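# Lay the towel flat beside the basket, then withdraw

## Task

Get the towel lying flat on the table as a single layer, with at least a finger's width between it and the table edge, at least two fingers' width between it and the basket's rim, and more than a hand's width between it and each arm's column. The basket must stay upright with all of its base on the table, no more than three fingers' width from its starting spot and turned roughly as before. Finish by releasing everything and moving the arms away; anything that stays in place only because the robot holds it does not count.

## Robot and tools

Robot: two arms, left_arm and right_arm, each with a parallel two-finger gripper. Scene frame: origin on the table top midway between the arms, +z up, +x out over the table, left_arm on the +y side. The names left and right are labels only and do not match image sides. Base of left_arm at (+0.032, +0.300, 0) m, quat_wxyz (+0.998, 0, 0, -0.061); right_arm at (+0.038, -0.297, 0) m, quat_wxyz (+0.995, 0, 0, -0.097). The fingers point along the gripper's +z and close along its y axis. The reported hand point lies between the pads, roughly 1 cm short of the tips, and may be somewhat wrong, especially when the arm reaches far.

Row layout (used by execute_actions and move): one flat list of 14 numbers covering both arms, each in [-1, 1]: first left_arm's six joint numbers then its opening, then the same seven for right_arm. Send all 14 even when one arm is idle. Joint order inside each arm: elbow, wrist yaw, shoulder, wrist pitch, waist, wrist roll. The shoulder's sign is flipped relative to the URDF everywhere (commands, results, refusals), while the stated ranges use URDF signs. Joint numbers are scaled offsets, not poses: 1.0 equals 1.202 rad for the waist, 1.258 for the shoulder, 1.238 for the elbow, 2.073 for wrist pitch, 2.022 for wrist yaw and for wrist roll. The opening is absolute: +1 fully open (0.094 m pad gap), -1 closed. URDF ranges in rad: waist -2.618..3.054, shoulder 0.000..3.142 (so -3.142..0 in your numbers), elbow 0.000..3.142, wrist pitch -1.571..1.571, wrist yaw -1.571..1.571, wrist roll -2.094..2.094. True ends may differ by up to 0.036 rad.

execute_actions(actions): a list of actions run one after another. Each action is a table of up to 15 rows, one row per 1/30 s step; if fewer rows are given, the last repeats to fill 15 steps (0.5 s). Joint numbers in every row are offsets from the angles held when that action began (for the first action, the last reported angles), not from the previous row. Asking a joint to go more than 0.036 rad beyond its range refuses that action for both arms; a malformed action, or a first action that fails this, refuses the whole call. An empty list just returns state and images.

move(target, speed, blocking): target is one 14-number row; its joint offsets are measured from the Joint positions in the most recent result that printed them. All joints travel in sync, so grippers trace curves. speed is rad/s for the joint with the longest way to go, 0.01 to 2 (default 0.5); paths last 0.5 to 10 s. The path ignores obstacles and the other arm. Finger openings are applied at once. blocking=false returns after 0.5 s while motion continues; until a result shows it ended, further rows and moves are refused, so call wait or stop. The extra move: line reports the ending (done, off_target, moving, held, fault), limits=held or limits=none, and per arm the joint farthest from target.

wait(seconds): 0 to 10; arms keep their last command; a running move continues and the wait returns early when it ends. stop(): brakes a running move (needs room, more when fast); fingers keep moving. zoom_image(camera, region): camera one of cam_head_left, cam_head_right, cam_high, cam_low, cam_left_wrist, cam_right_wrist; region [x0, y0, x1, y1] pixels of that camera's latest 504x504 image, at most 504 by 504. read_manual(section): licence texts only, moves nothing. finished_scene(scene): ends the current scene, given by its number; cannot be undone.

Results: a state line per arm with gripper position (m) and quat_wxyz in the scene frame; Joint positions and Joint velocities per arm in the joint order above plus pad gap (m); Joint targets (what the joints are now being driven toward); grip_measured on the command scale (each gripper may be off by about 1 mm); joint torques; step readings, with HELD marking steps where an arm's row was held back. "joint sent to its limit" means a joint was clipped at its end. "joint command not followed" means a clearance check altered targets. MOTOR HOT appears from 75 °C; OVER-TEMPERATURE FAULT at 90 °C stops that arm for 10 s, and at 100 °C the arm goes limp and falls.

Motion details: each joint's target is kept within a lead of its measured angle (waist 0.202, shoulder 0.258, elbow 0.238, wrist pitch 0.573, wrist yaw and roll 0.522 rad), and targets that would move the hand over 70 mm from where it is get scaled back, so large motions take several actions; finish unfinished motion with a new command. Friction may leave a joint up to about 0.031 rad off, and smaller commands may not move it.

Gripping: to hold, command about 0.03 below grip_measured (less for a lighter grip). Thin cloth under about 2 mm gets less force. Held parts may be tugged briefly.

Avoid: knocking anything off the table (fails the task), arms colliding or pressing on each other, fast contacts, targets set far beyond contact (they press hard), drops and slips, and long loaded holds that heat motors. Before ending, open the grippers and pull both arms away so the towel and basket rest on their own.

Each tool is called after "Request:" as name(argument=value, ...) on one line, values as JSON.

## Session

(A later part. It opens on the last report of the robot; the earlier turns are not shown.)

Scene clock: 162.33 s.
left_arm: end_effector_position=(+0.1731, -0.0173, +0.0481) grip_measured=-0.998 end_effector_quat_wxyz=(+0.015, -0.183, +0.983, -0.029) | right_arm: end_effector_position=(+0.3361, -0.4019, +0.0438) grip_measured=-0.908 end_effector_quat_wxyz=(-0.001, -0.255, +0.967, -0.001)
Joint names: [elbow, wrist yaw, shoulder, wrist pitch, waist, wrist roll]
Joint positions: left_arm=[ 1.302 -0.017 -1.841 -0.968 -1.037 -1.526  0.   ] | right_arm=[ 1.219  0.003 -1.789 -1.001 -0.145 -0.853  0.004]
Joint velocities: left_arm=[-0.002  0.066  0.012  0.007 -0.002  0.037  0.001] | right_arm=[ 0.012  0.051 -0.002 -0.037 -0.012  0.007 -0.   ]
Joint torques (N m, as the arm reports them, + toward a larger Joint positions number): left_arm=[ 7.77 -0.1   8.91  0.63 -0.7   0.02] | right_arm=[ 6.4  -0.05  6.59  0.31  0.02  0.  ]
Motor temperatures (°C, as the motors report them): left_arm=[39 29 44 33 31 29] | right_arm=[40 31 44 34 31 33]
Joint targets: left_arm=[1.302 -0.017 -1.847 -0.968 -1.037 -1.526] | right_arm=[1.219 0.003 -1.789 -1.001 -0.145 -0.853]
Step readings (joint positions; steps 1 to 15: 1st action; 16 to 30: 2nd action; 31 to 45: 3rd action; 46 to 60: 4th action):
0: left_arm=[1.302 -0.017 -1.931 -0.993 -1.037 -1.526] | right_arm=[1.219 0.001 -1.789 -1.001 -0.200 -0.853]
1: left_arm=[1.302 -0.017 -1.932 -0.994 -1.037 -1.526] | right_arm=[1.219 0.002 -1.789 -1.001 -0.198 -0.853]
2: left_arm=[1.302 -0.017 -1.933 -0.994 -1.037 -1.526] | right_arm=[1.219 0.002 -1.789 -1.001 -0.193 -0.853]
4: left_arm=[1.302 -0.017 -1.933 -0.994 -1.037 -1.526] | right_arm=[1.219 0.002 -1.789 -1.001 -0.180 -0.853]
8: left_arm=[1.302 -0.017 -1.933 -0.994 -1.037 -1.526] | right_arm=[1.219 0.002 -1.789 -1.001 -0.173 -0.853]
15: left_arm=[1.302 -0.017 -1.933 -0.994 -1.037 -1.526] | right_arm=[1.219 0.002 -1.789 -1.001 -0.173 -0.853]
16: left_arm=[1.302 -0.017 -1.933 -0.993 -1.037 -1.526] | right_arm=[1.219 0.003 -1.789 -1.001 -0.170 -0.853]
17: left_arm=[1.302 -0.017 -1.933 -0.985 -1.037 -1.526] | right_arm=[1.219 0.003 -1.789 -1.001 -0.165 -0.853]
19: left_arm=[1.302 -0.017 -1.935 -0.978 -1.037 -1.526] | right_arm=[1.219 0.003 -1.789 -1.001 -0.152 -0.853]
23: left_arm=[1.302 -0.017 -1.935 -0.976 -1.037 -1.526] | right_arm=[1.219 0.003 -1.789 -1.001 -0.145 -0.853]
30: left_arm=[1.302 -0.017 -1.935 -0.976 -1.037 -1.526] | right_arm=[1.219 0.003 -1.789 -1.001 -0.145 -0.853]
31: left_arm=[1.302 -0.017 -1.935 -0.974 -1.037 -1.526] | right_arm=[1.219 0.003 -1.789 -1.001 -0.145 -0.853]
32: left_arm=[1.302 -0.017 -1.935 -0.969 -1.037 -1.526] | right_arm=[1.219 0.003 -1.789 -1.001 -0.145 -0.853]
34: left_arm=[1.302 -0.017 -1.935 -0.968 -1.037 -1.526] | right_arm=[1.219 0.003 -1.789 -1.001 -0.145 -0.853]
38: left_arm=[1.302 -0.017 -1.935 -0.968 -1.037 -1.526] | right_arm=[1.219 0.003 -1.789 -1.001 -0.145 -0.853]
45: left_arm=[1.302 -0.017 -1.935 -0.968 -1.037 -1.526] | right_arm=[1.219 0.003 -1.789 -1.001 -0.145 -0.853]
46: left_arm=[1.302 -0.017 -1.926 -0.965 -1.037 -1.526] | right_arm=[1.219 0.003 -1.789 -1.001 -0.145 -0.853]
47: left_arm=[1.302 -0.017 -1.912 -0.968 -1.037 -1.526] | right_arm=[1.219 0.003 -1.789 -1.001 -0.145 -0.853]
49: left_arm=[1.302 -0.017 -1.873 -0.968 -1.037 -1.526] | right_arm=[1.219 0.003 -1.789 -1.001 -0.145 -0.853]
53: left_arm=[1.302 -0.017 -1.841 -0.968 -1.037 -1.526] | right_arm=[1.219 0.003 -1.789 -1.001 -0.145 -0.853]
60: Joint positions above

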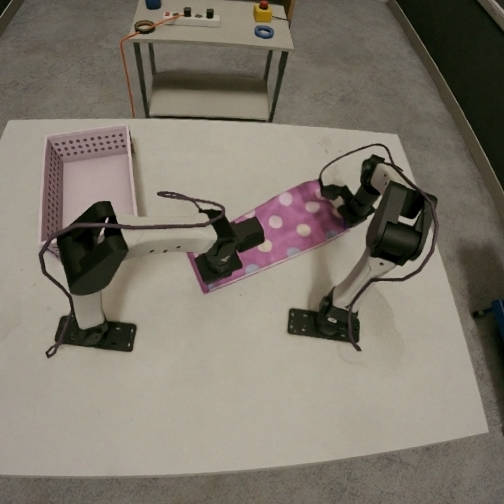

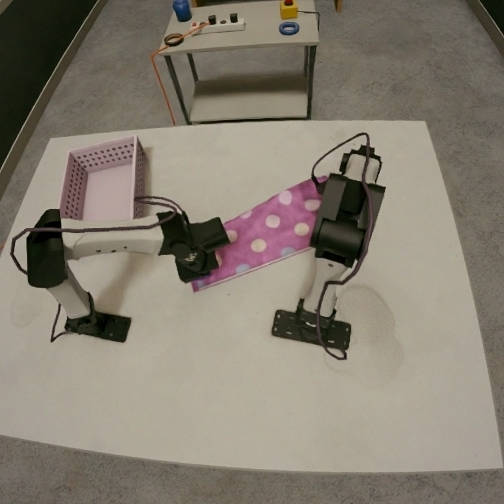

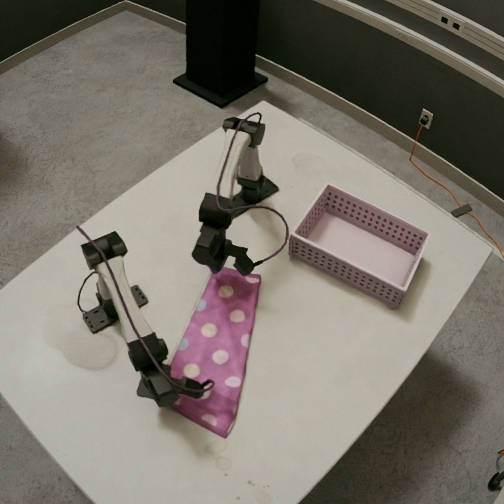

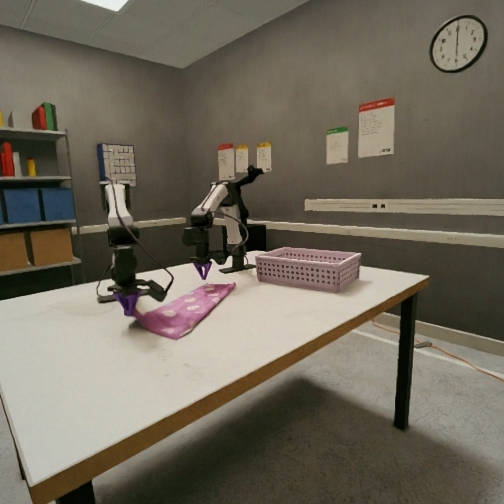

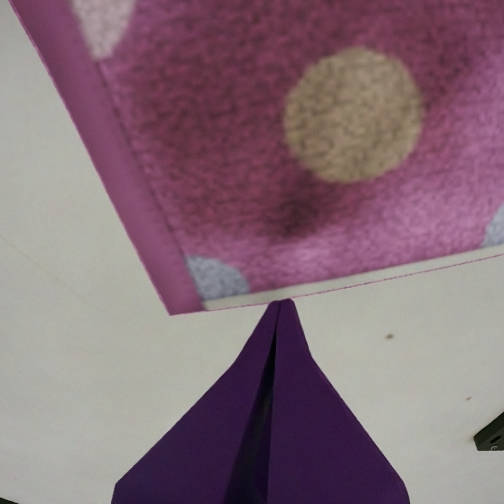

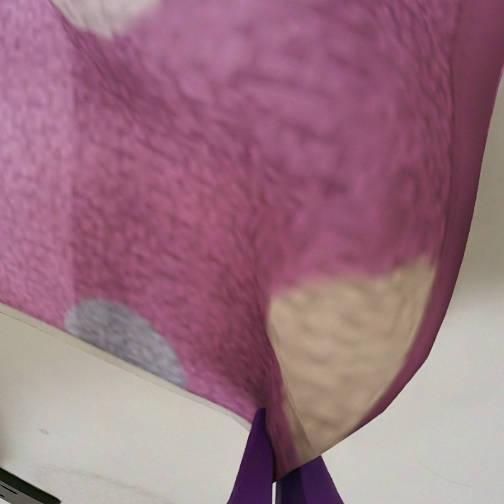

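Request:
move(target=[-0.185,0,0.115,0.075,0,0,0.2, 0,0,0,0,0,0,-1])

Request:
move(target=[0,0,-0.085,0,0,0,0.2, 0,0,0,0,0,0,-1], speed=0.2)

Scene clock: 168.37 s.
left_arm: end_effector_position=(+0.1642, +0.0032, +0.0398) grip_measured=+0.199 end_effector_quat_wxyz=(+0.024, -0.182, +0.981, -0.065) | right_arm: end_effector_position=(+0.3361, -0.4019, +0.0438) grip_measured=-0.908 end_effector_quat_wxyz=(-0.001, -0.255, +0.967, -0.001)
Joint names: [elbow, wrist yaw, shoulder, wrist pitch, waist, wrist roll]
Joint positions: left_arm=[ 1.096 -0.017 -1.708 -0.821 -1.037 -1.526  0.056] | right_arm=[ 1.219  0.003 -1.789 -1.001 -0.145 -0.853  0.004]
Joint velocities: left_arm=[-0.007  0.037  0.007 -0.022 -0.007 -0.066 -0.   ] | right_arm=[-0.007 -0.081  0.002  0.007 -0.002 -0.051  0.   ]
Joint torques (N m, as the arm reports them, + toward a larger Joint positions number): left_arm=[ 5.92 -0.11  8.99  0.89 -0.7   0.03] | right_arm=[ 6.42 -0.05  6.58  0.3   0.02  0.  ]
Motor temperatures (°C, as the motors report them): left_arm=[39 29 44 33 31 29] | right_arm=[40 31 44 34 31 33]
Joint targets: left_arm=[1.073 -0.017 -1.697 -0.813 -1.037 -1.526] | right_arm=[1.219 0.003 -1.789 -1.001 -0.145 -0.853]
move: off_target (left_arm); limits=none; left_arm: farthest joint: the elbow, 0.023 radians from its target (0.229 radians at the start); right_arm: farthest joint: the waist, 0.000 radians from its target (0.000 radians at the start)

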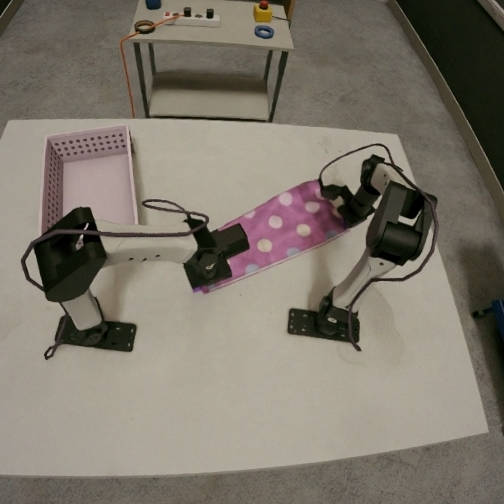

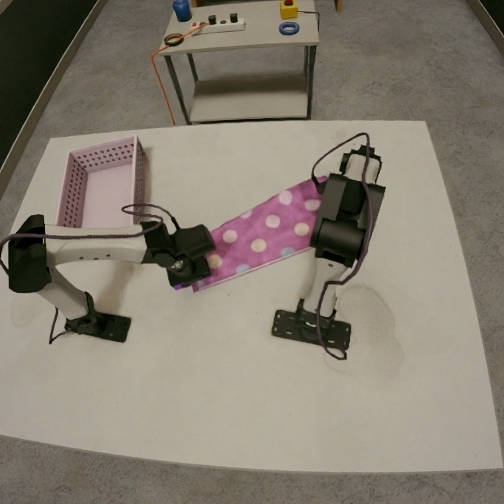

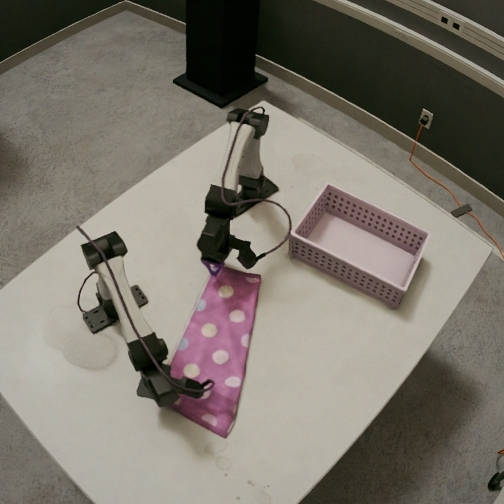

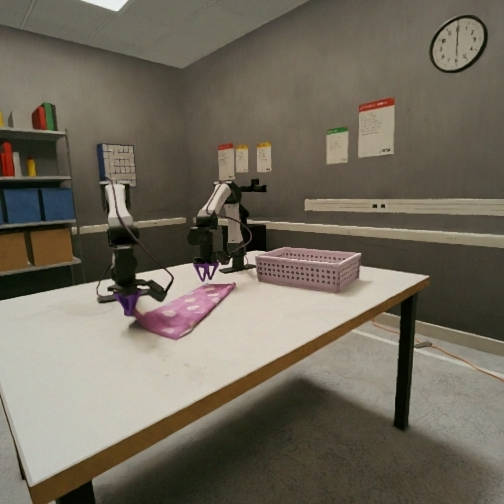

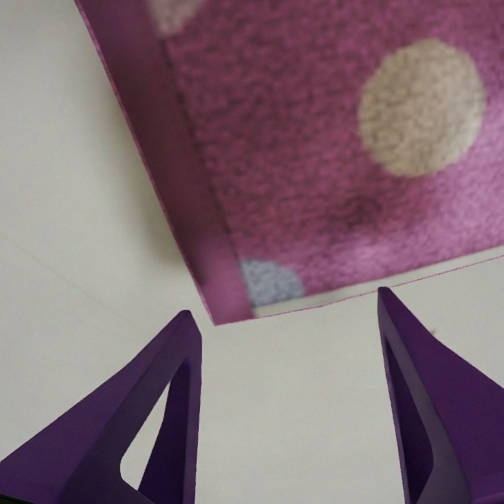

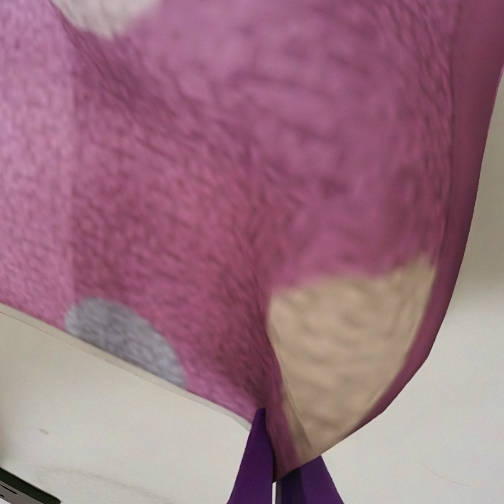

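Scene clock: 169.17 s.
left_arm: end_effector_position=(+0.1616, +0.0091, +0.0155) grip_measured=+0.199 end_effector_quat_wxyz=(+0.015, -0.183, +0.983, -0.027) | right_arm: end_effector_position=(+0.3361, -0.4019, +0.0438) grip_measured=-0.908 end_effector_quat_wxyz=(-0.001, -0.255, +0.967, -0.001)
Joint names: [elbow, wrist yaw, shoulder, wrist pitch, waist, wrist roll]
Joint positions: left_arm=[ 1.096 -0.017 -1.789 -0.819 -1.037 -1.526  0.056] | right_arm=[ 1.219  0.003 -1.789 -1.001 -0.145 -0.853  0.004]
Joint velocities: left_arm=[-0.012 -0.037  0.027 -0.022 -0.007  0.022 -0.001] | right_arm=[-0.002  0.066  0.007 -0.022  0.007 -0.007 -0.001]
Joint torques (N m, as the arm reports them, + toward a larger Joint positions number): left_arm=[ 7.4  -0.1   6.42  0.6  -0.73  0.02] | right_arm=[ 6.4  -0.05  6.59  0.3   0.01  0.  ]
Motor temperatures (°C, as the motors report them): left_arm=[39 29 44 33 31 29] | right_arm=[40 31 44 34 31 33]
Joint targets: left_arm=[1.096 -0.017 -1.815 -0.821 -1.037 -1.526] | right_arm=[1.219 0.003 -1.789 -1.001 -0.145 -0.853]
move: off_target (left_arm); limits=none; left_arm: farthest joint: the shoulder, 0.026 radians from its target (0.107 radians at the start); right_arm: farthest joint: the waist, 0.000 radians from its target (0.000 radians at the start)

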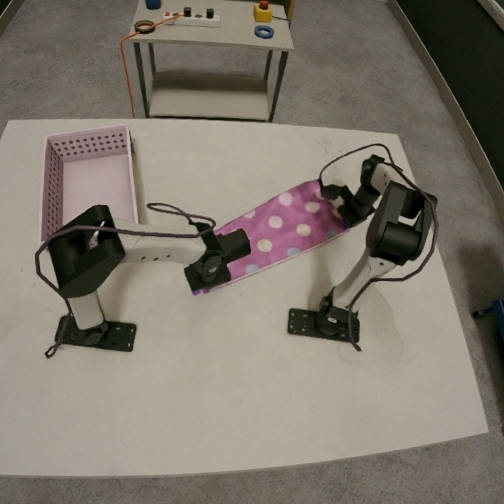

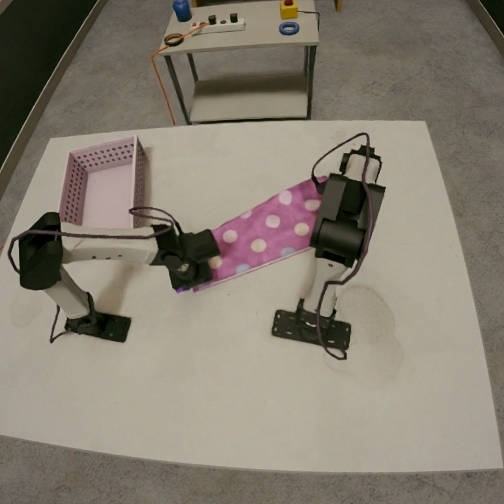

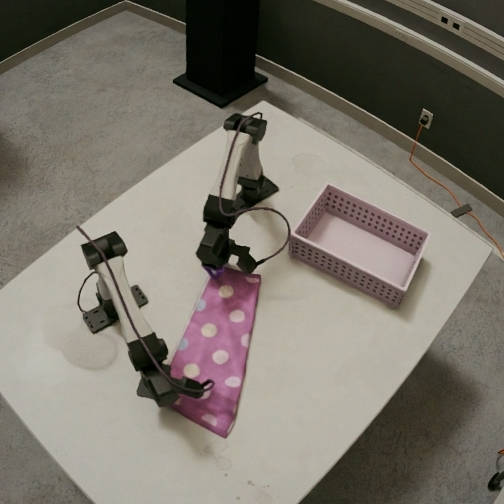

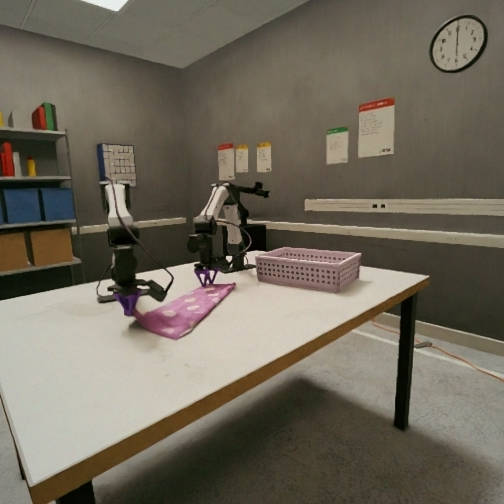

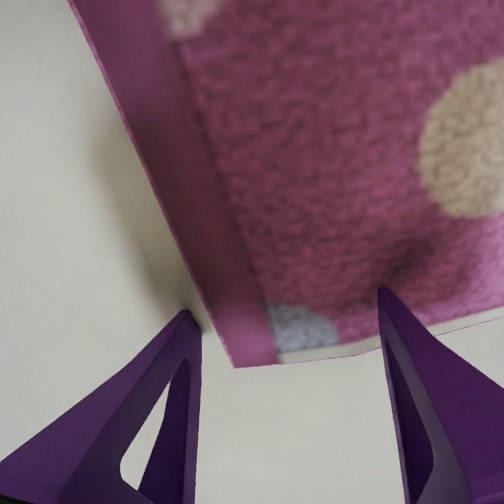

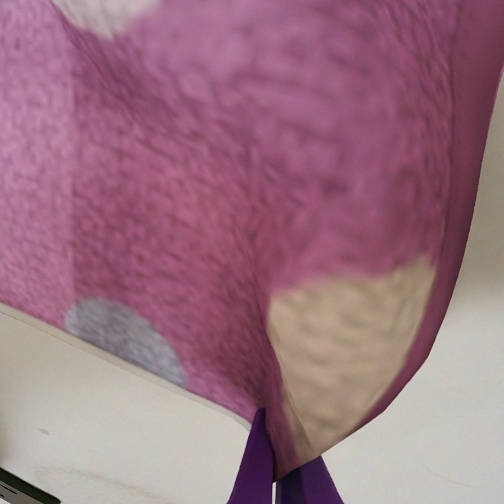

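Request:
execute_actions(actions=[[[0,0,-0.035,0,0,0,-0.4,0,0,0,0,0.03,0,-1]],[[0,0,-0.035,0,0,0,-1,0,0,0,0,0,0,-1]],[[0,0,0.07,0,0,0,-1,0,0,0,0,0,0,-1]]])

Scene clock: 173.30 s.
left_arm: end_effector_position=(+0.1684, -0.0066, +0.0445) grip_measured=-0.913 end_effector_quat_wxyz=(+0.029, -0.182, +0.979, -0.089) | right_arm: end_effector_position=(+0.3389, -0.3935, +0.0438) grip_measured=-0.908 end_effector_quat_wxyz=(-0.001, -0.268, +0.963, -0.001)
Joint names: [elbow, wrist yaw, shoulder, wrist pitch, waist, wrist roll]
Joint positions: left_arm=[ 1.098 -0.017 -1.7   -0.783 -1.037 -1.526  0.004] | right_arm=[ 1.219  0.003 -1.789 -1.001 -0.117 -0.853  0.004]
Joint velocities: left_arm=[ 0.027 -0.037  0.007 -0.022  0.002 -0.037 -0.   ] | right_arm=[ 0.007  0.007  0.037 -0.022 -0.012  0.037 -0.001]
Joint torques (N m, as the arm reports them, + toward a larger Joint positions number): left_arm=[ 7.87 -0.11  7.96  0.94 -0.7   0.04] | right_arm=[ 6.41 -0.05  6.6   0.3   0.02  0.  ]
Motor temperatures (°C, as the motors report them): left_arm=[39 29 44 33 31 29] | right_arm=[40 31 44 34 31 33]
Joint targets: left_arm=[1.098 -0.017 -1.703 -0.782 -1.037 -1.526] | right_arm=[1.219 0.003 -1.789 -1.001 -0.117 -0.853]
Step readings (joint positions; steps 1 to 15: 1st action; 16 to 30: 2nd action; 31 to 45: 3rd action):
0: left_arm=[1.096 -0.017 -1.789 -0.819 -1.037 -1.526] | right_arm=[1.219 0.003 -1.789 -1.001 -0.145 -0.853]
1: left_arm=[1.096 -0.017 -1.789 -0.818 -1.037 -1.526] | right_arm=[1.219 0.003 -1.789 -1.001 -0.143 -0.853]
2: left_arm=[1.096 -0.017 -1.789 -0.808 -1.037 -1.526] | right_arm=[1.219 0.003 -1.789 -1.001 -0.137 -0.853]
4: left_arm=[1.096 -0.017 -1.789 -0.796 -1.037 -1.526] | right_arm=[1.219 0.003 -1.789 -1.001 -0.124 -0.853]
8: left_arm=[1.096 -0.017 -1.789 -0.794 -1.037 -1.526] | right_arm=[1.219 0.003 -1.789 -1.001 -0.117 -0.853]
15: left_arm=[1.096 -0.017 -1.789 -0.794 -1.037 -1.526] | right_arm=[1.219 0.003 -1.789 -1.001 -0.117 -0.853]
16: left_arm=[1.096 -0.017 -1.789 -0.791 -1.037 -1.526] | right_arm=[1.219 0.003 -1.789 -1.001 -0.117 -0.853]
17: left_arm=[1.096 -0.017 -1.789 -0.783 -1.037 -1.526] | right_arm=[1.219 0.003 -1.789 -1.001 -0.117 -0.853]
19: left_arm=[1.098 -0.017 -1.790 -0.783 -1.037 -1.526] | right_arm=[1.219 0.003 -1.789 -1.001 -0.117 -0.853]
23: left_arm=[1.098 -0.017 -1.791 -0.783 -1.037 -1.526] | right_arm=[1.219 0.003 -1.789 -1.001 -0.117 -0.853]
30: left_arm=[1.098 -0.017 -1.791 -0.783 -1.037 -1.526] | right_arm=[1.219 0.003 -1.789 -1.001 -0.117 -0.853]
31: left_arm=[1.098 -0.017 -1.780 -0.781 -1.037 -1.526] | right_arm=[1.219 0.003 -1.789 -1.001 -0.117 -0.853]
32: left_arm=[1.098 -0.017 -1.765 -0.786 -1.037 -1.526] | right_arm=[1.219 0.003 -1.789 -1.001 -0.117 -0.853]
34: left_arm=[1.098 -0.017 -1.725 -0.784 -1.037 -1.526] | right_arm=[1.219 0.003 -1.789 -1.001 -0.117 -0.853]
38: left_arm=[1.098 -0.017 -1.700 -0.783 -1.037 -1.526] | right_arm=[1.219 0.003 -1.789 -1.001 -0.117 -0.853]
45: Joint positions above

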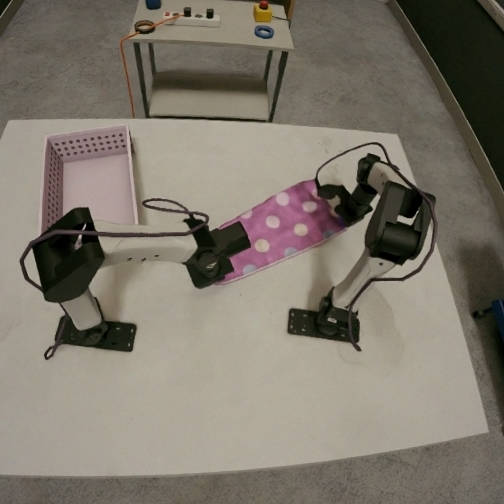

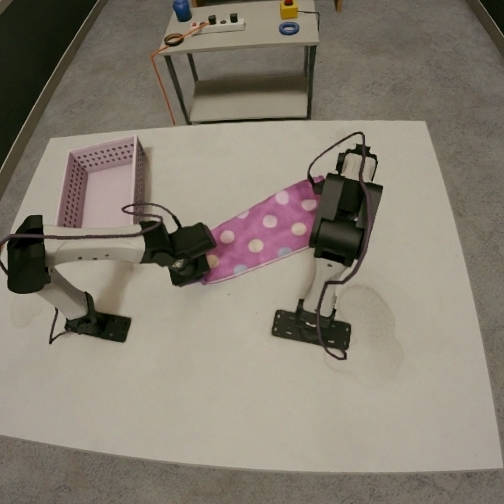

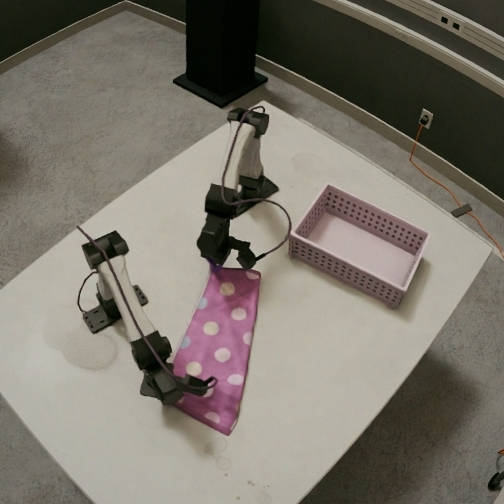

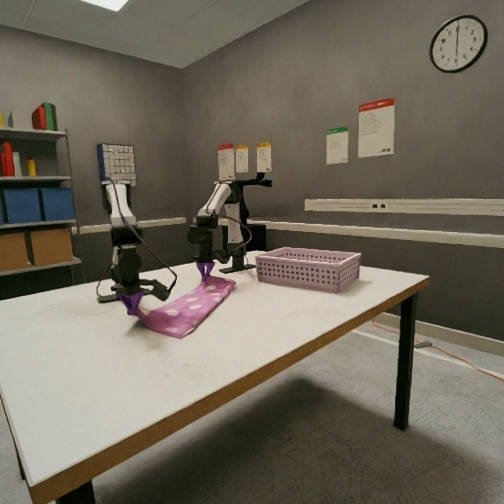

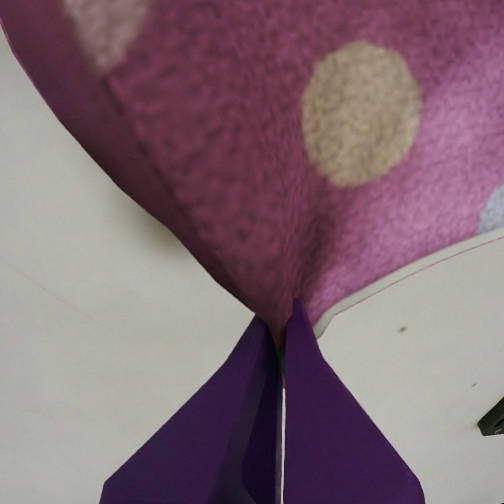

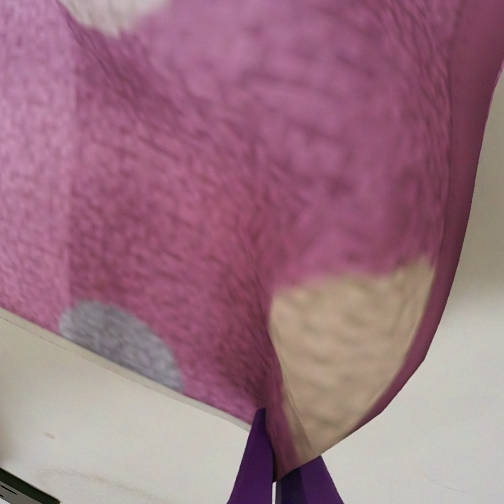

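Request:
move(target=[0.72,0,-0.16,-0.1,0.53,0.49,-1, 0.365,0,0.14,0.04,0.09,0.32,-1], speed=0.6)

Scene clock: 183.93 s.
left_arm: end_effector_position=(+0.4603, +0.0512, +0.2590) grip_measured=-0.913 end_effector_quat_wxyz=(+0.294, -0.008, +0.941, -0.169) | right_arm: end_effector_position=(+0.4580, -0.3841, +0.2484) grip_measured=-0.908 end_effector_quat_wxyz=(+0.316, -0.004, +0.947, -0.065)
Joint names: [elbow, wrist yaw, shoulder, wrist pitch, waist, wrist roll]
Joint positions: left_arm=[ 1.975 -0.01  -1.88  -0.973 -0.407 -0.542  0.004] | right_arm=[ 1.653 -0.006 -1.628 -0.939 -0.015 -0.214  0.004]
Joint velocities: left_arm=[ 0.007  0.022  0.017 -0.022 -0.022 -0.022  0.   ] | right_arm=[-0.007  0.037  0.002 -0.022 -0.012  0.066 -0.   ]
Joint torques (N m, as the arm reports them, + toward a larger Joint positions number): left_arm=[ 9.97 -0.11  9.08  1.92 -0.23  0.13] | right_arm=[9.   0.08 7.29 1.91 0.42 0.07]
Motor temperatures (°C, as the motors report them): left_arm=[40 29 44 34 31 29] | right_arm=[41 31 44 34 31 33]
Joint targets: left_arm=[1.989 -0.017 -1.901 -0.990 -0.400 -0.535] | right_arm=[1.671 0.003 -1.613 -0.918 -0.009 -0.206]
move: off_target (left_arm, right_arm); limits=none; left_arm: farthest joint: the shoulder, 0.022 radians from its target (0.201 radians at the start); right_arm: farthest joint: the wrist pitch, 0.021 radians from its target (0.083 radians at the start)

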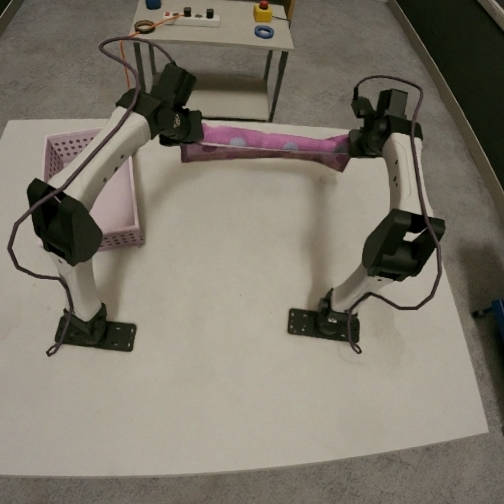

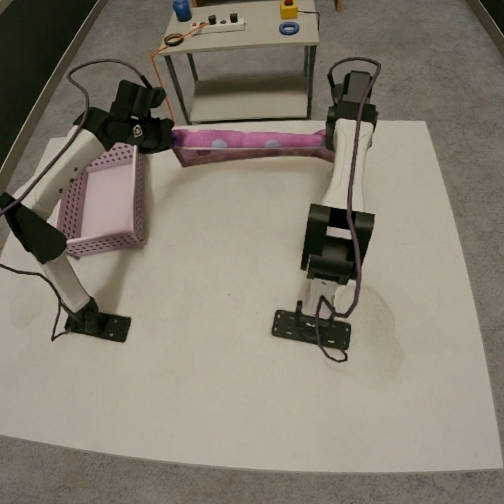

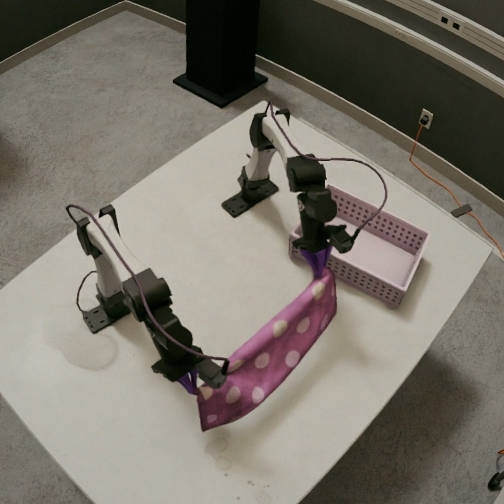

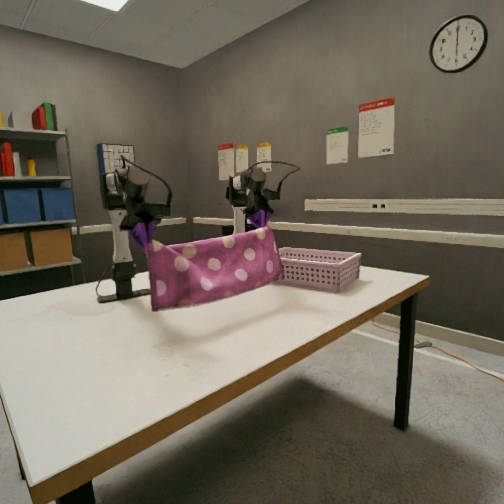

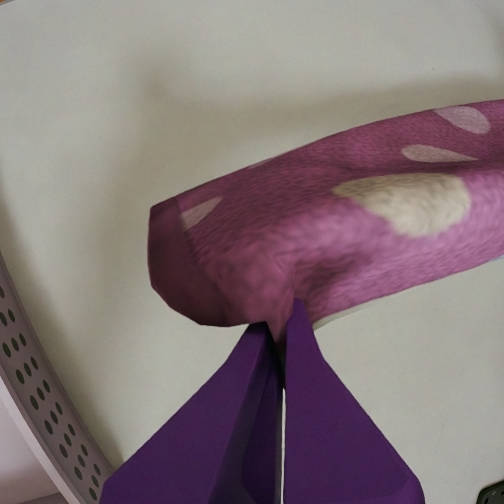

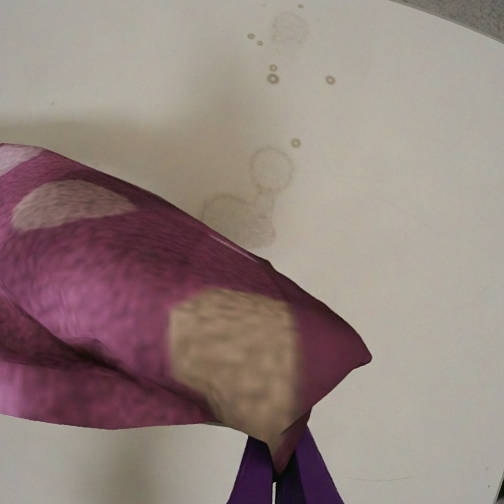

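Request:
move(target=[0,0,-0.105,0,0,0,-1, 0,0,-0.1,0,0,0,-1], speed=0.2)

Request:
move(target=[-0.735,0,0.355,0.12,-0.245,-0.14,-1, -0.73,0,0.48,0.06,-0.13,-0.07,-1], speed=2)

Scene clock: 191.97 s.
left_arm: end_effector_position=(+0.4722, +0.0438, +0.2011) grip_measured=-0.913 end_effector_quat_wxyz=(+0.245, -0.007, +0.959, -0.141) | right_arm: end_effector_position=(+0.4706, -0.3861, +0.2007) grip_measured=-0.908 end_effector_quat_wxyz=(+0.263, -0.004, +0.963, -0.051)
Joint names: [elbow, wrist yaw, shoulder, wrist pitch, waist, wrist roll]
Joint positions: left_arm=[ 1.975 -0.007 -1.999 -0.973 -0.407 -0.542  0.004] | right_arm=[ 1.653 -0.01  -1.743 -0.939 -0.015 -0.213  0.004]
Joint velocities: left_arm=[-0.007  0.037 -0.007 -0.022  0.002 -0.051 -0.   ] | right_arm=[-0.002  0.066  0.007 -0.037  0.002 -0.037  0.001]
Joint torques (N m, as the arm reports them, + toward a larger Joint positions number): left_arm=[ 9.04 -0.07 10.97  1.86 -0.7   0.04] | right_arm=[7.6  0.03 6.52 1.45 0.   0.01]
Motor temperatures (°C, as the motors report them): left_arm=[40 29 44 35 31 29] | right_arm=[42 31 44 36 31 33]
Joint targets: left_arm=[1.975 -0.010 -2.012 -0.973 -0.407 -0.542] | right_arm=[1.653 -0.006 -1.754 -0.939 -0.015 -0.214]
move: done; limits=none; left_arm: farthest joint: the shoulder, 0.013 radians from its target (0.133 radians at the start); right_arm: farthest joint: the shoulder, 0.011 radians from its target (0.125 radians at the start)

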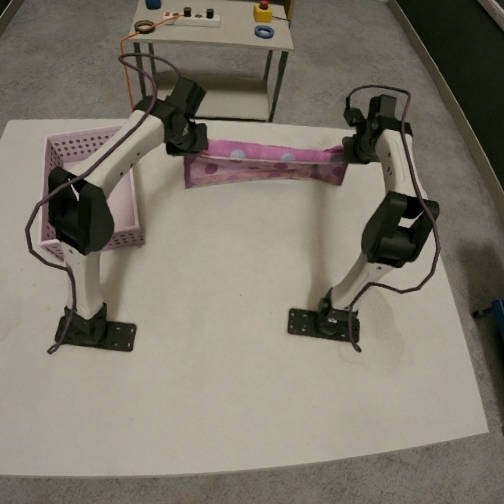

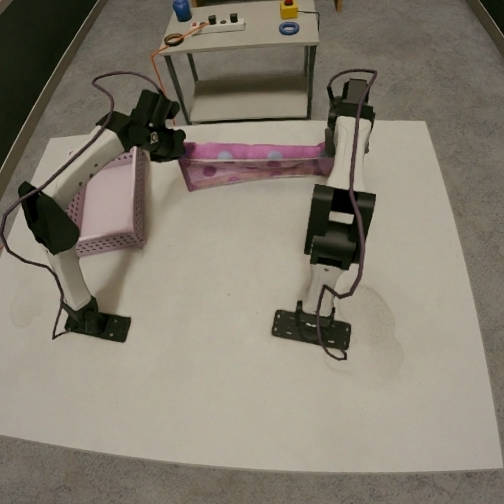

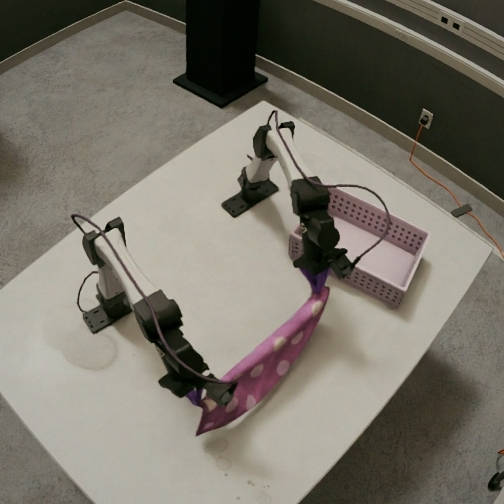

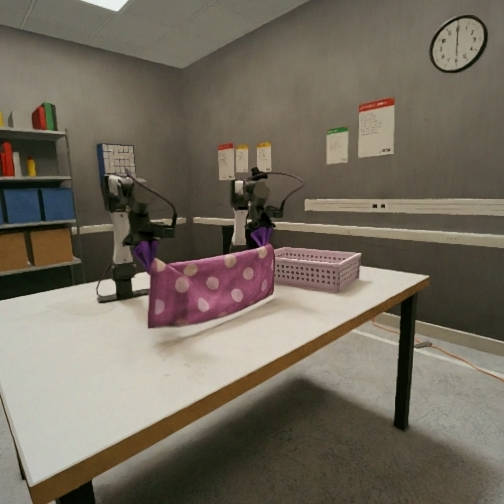

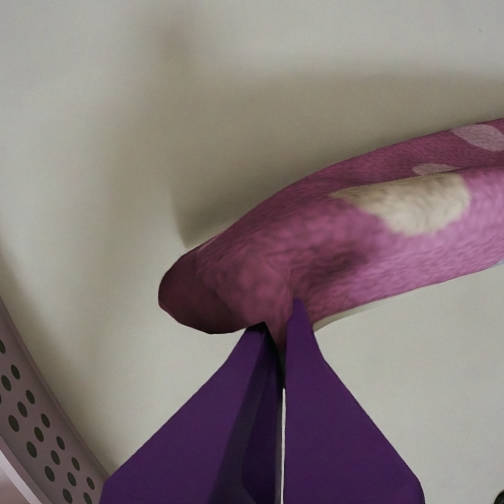

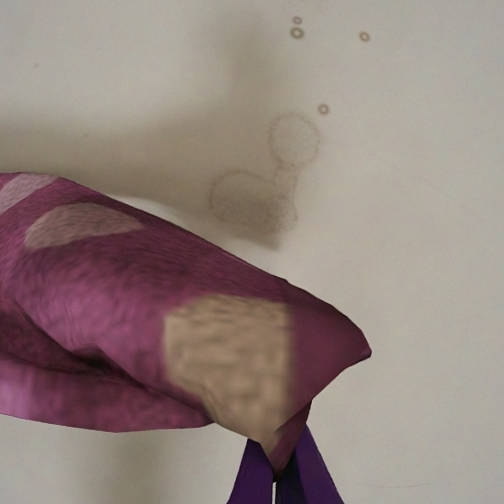

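Scene clock: 193.47 s.
left_arm: end_effector_position=(+0.2729, +0.0450, +0.0884) grip_measured=-0.913 end_effector_quat_wxyz=(+0.126, -0.002, +0.984, -0.130) | right_arm: end_effector_position=(+0.2682, -0.3790, +0.0832) grip_measured=-0.908 end_effector_quat_wxyz=(+0.158, +0.001, +0.986, -0.052)
Joint names: [elbow, wrist yaw, shoulder, wrist pitch, waist, wrist roll]
Joint positions: left_arm=[ 1.087 -0.005 -1.564 -0.73  -0.693 -0.818  0.004] | right_arm=[ 0.761 -0.01  -1.161 -0.838 -0.158 -0.349  0.004]
Joint velocities: left_arm=[ 0.007 -0.022 -0.007 -0.066  0.012 -0.007  0.001] | right_arm=[ 0.007 -0.007 -0.007 -0.037 -0.007 -0.022  0.   ]
Joint torques (N m, as the arm reports them, + toward a larger Joint positions number): left_arm=[ 6.91 -0.09  8.28  1.49 -1.31 -0.02] | right_arm=[ 6.4  -0.02  3.63  1.34 -0.88 -0.05]
Motor temperatures (°C, as the motors report them): left_arm=[40 29 44 35 31 29] | right_arm=[42 31 44 36 31 33]
Joint targets: left_arm=[1.065 -0.007 -1.552 -0.724 -0.701 -0.825] | right_arm=[0.749 -0.010 -1.139 -0.814 -0.171 -0.355]
move: off_target (left_arm, right_arm); limits=none; left_arm: farthest joint: the elbow, 0.022 radians from its target (0.910 radians at the start); right_arm: farthest joint: the wrist pitch, 0.023 radians from its target (0.124 radians at the start)

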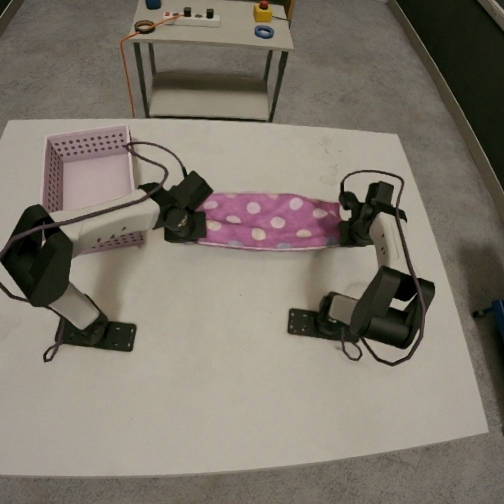

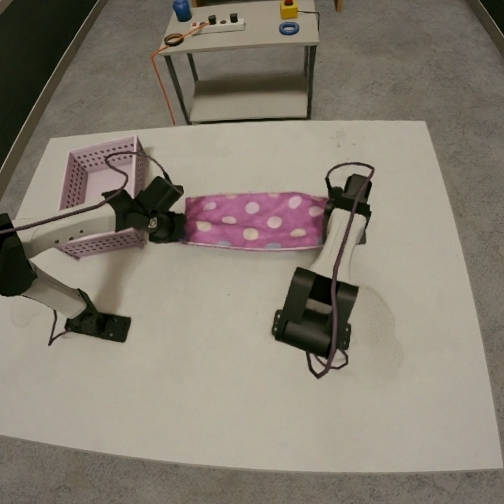

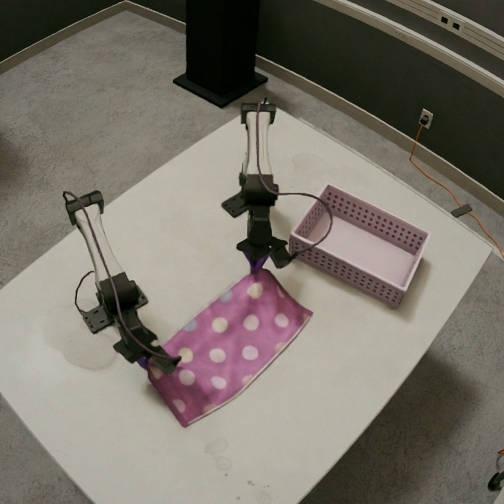

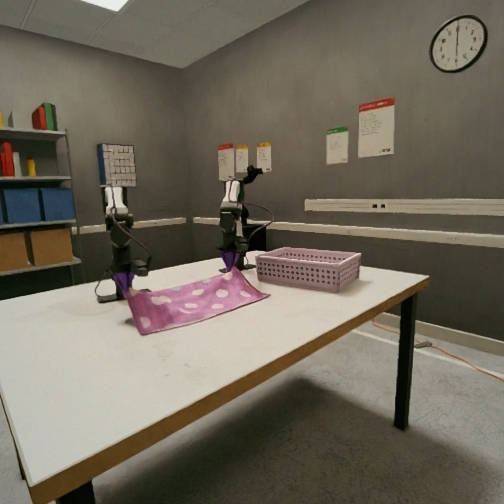

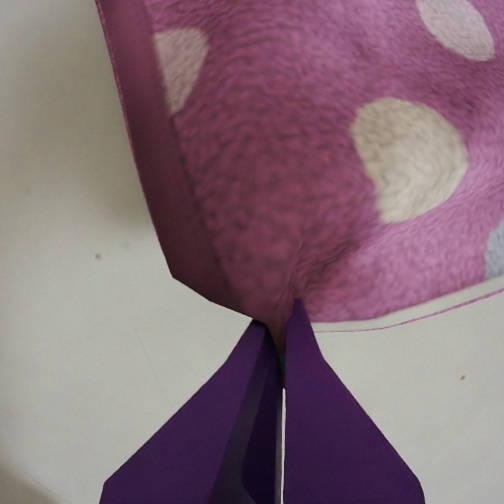

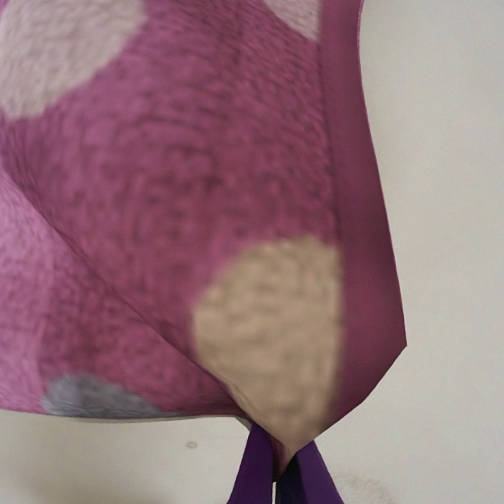

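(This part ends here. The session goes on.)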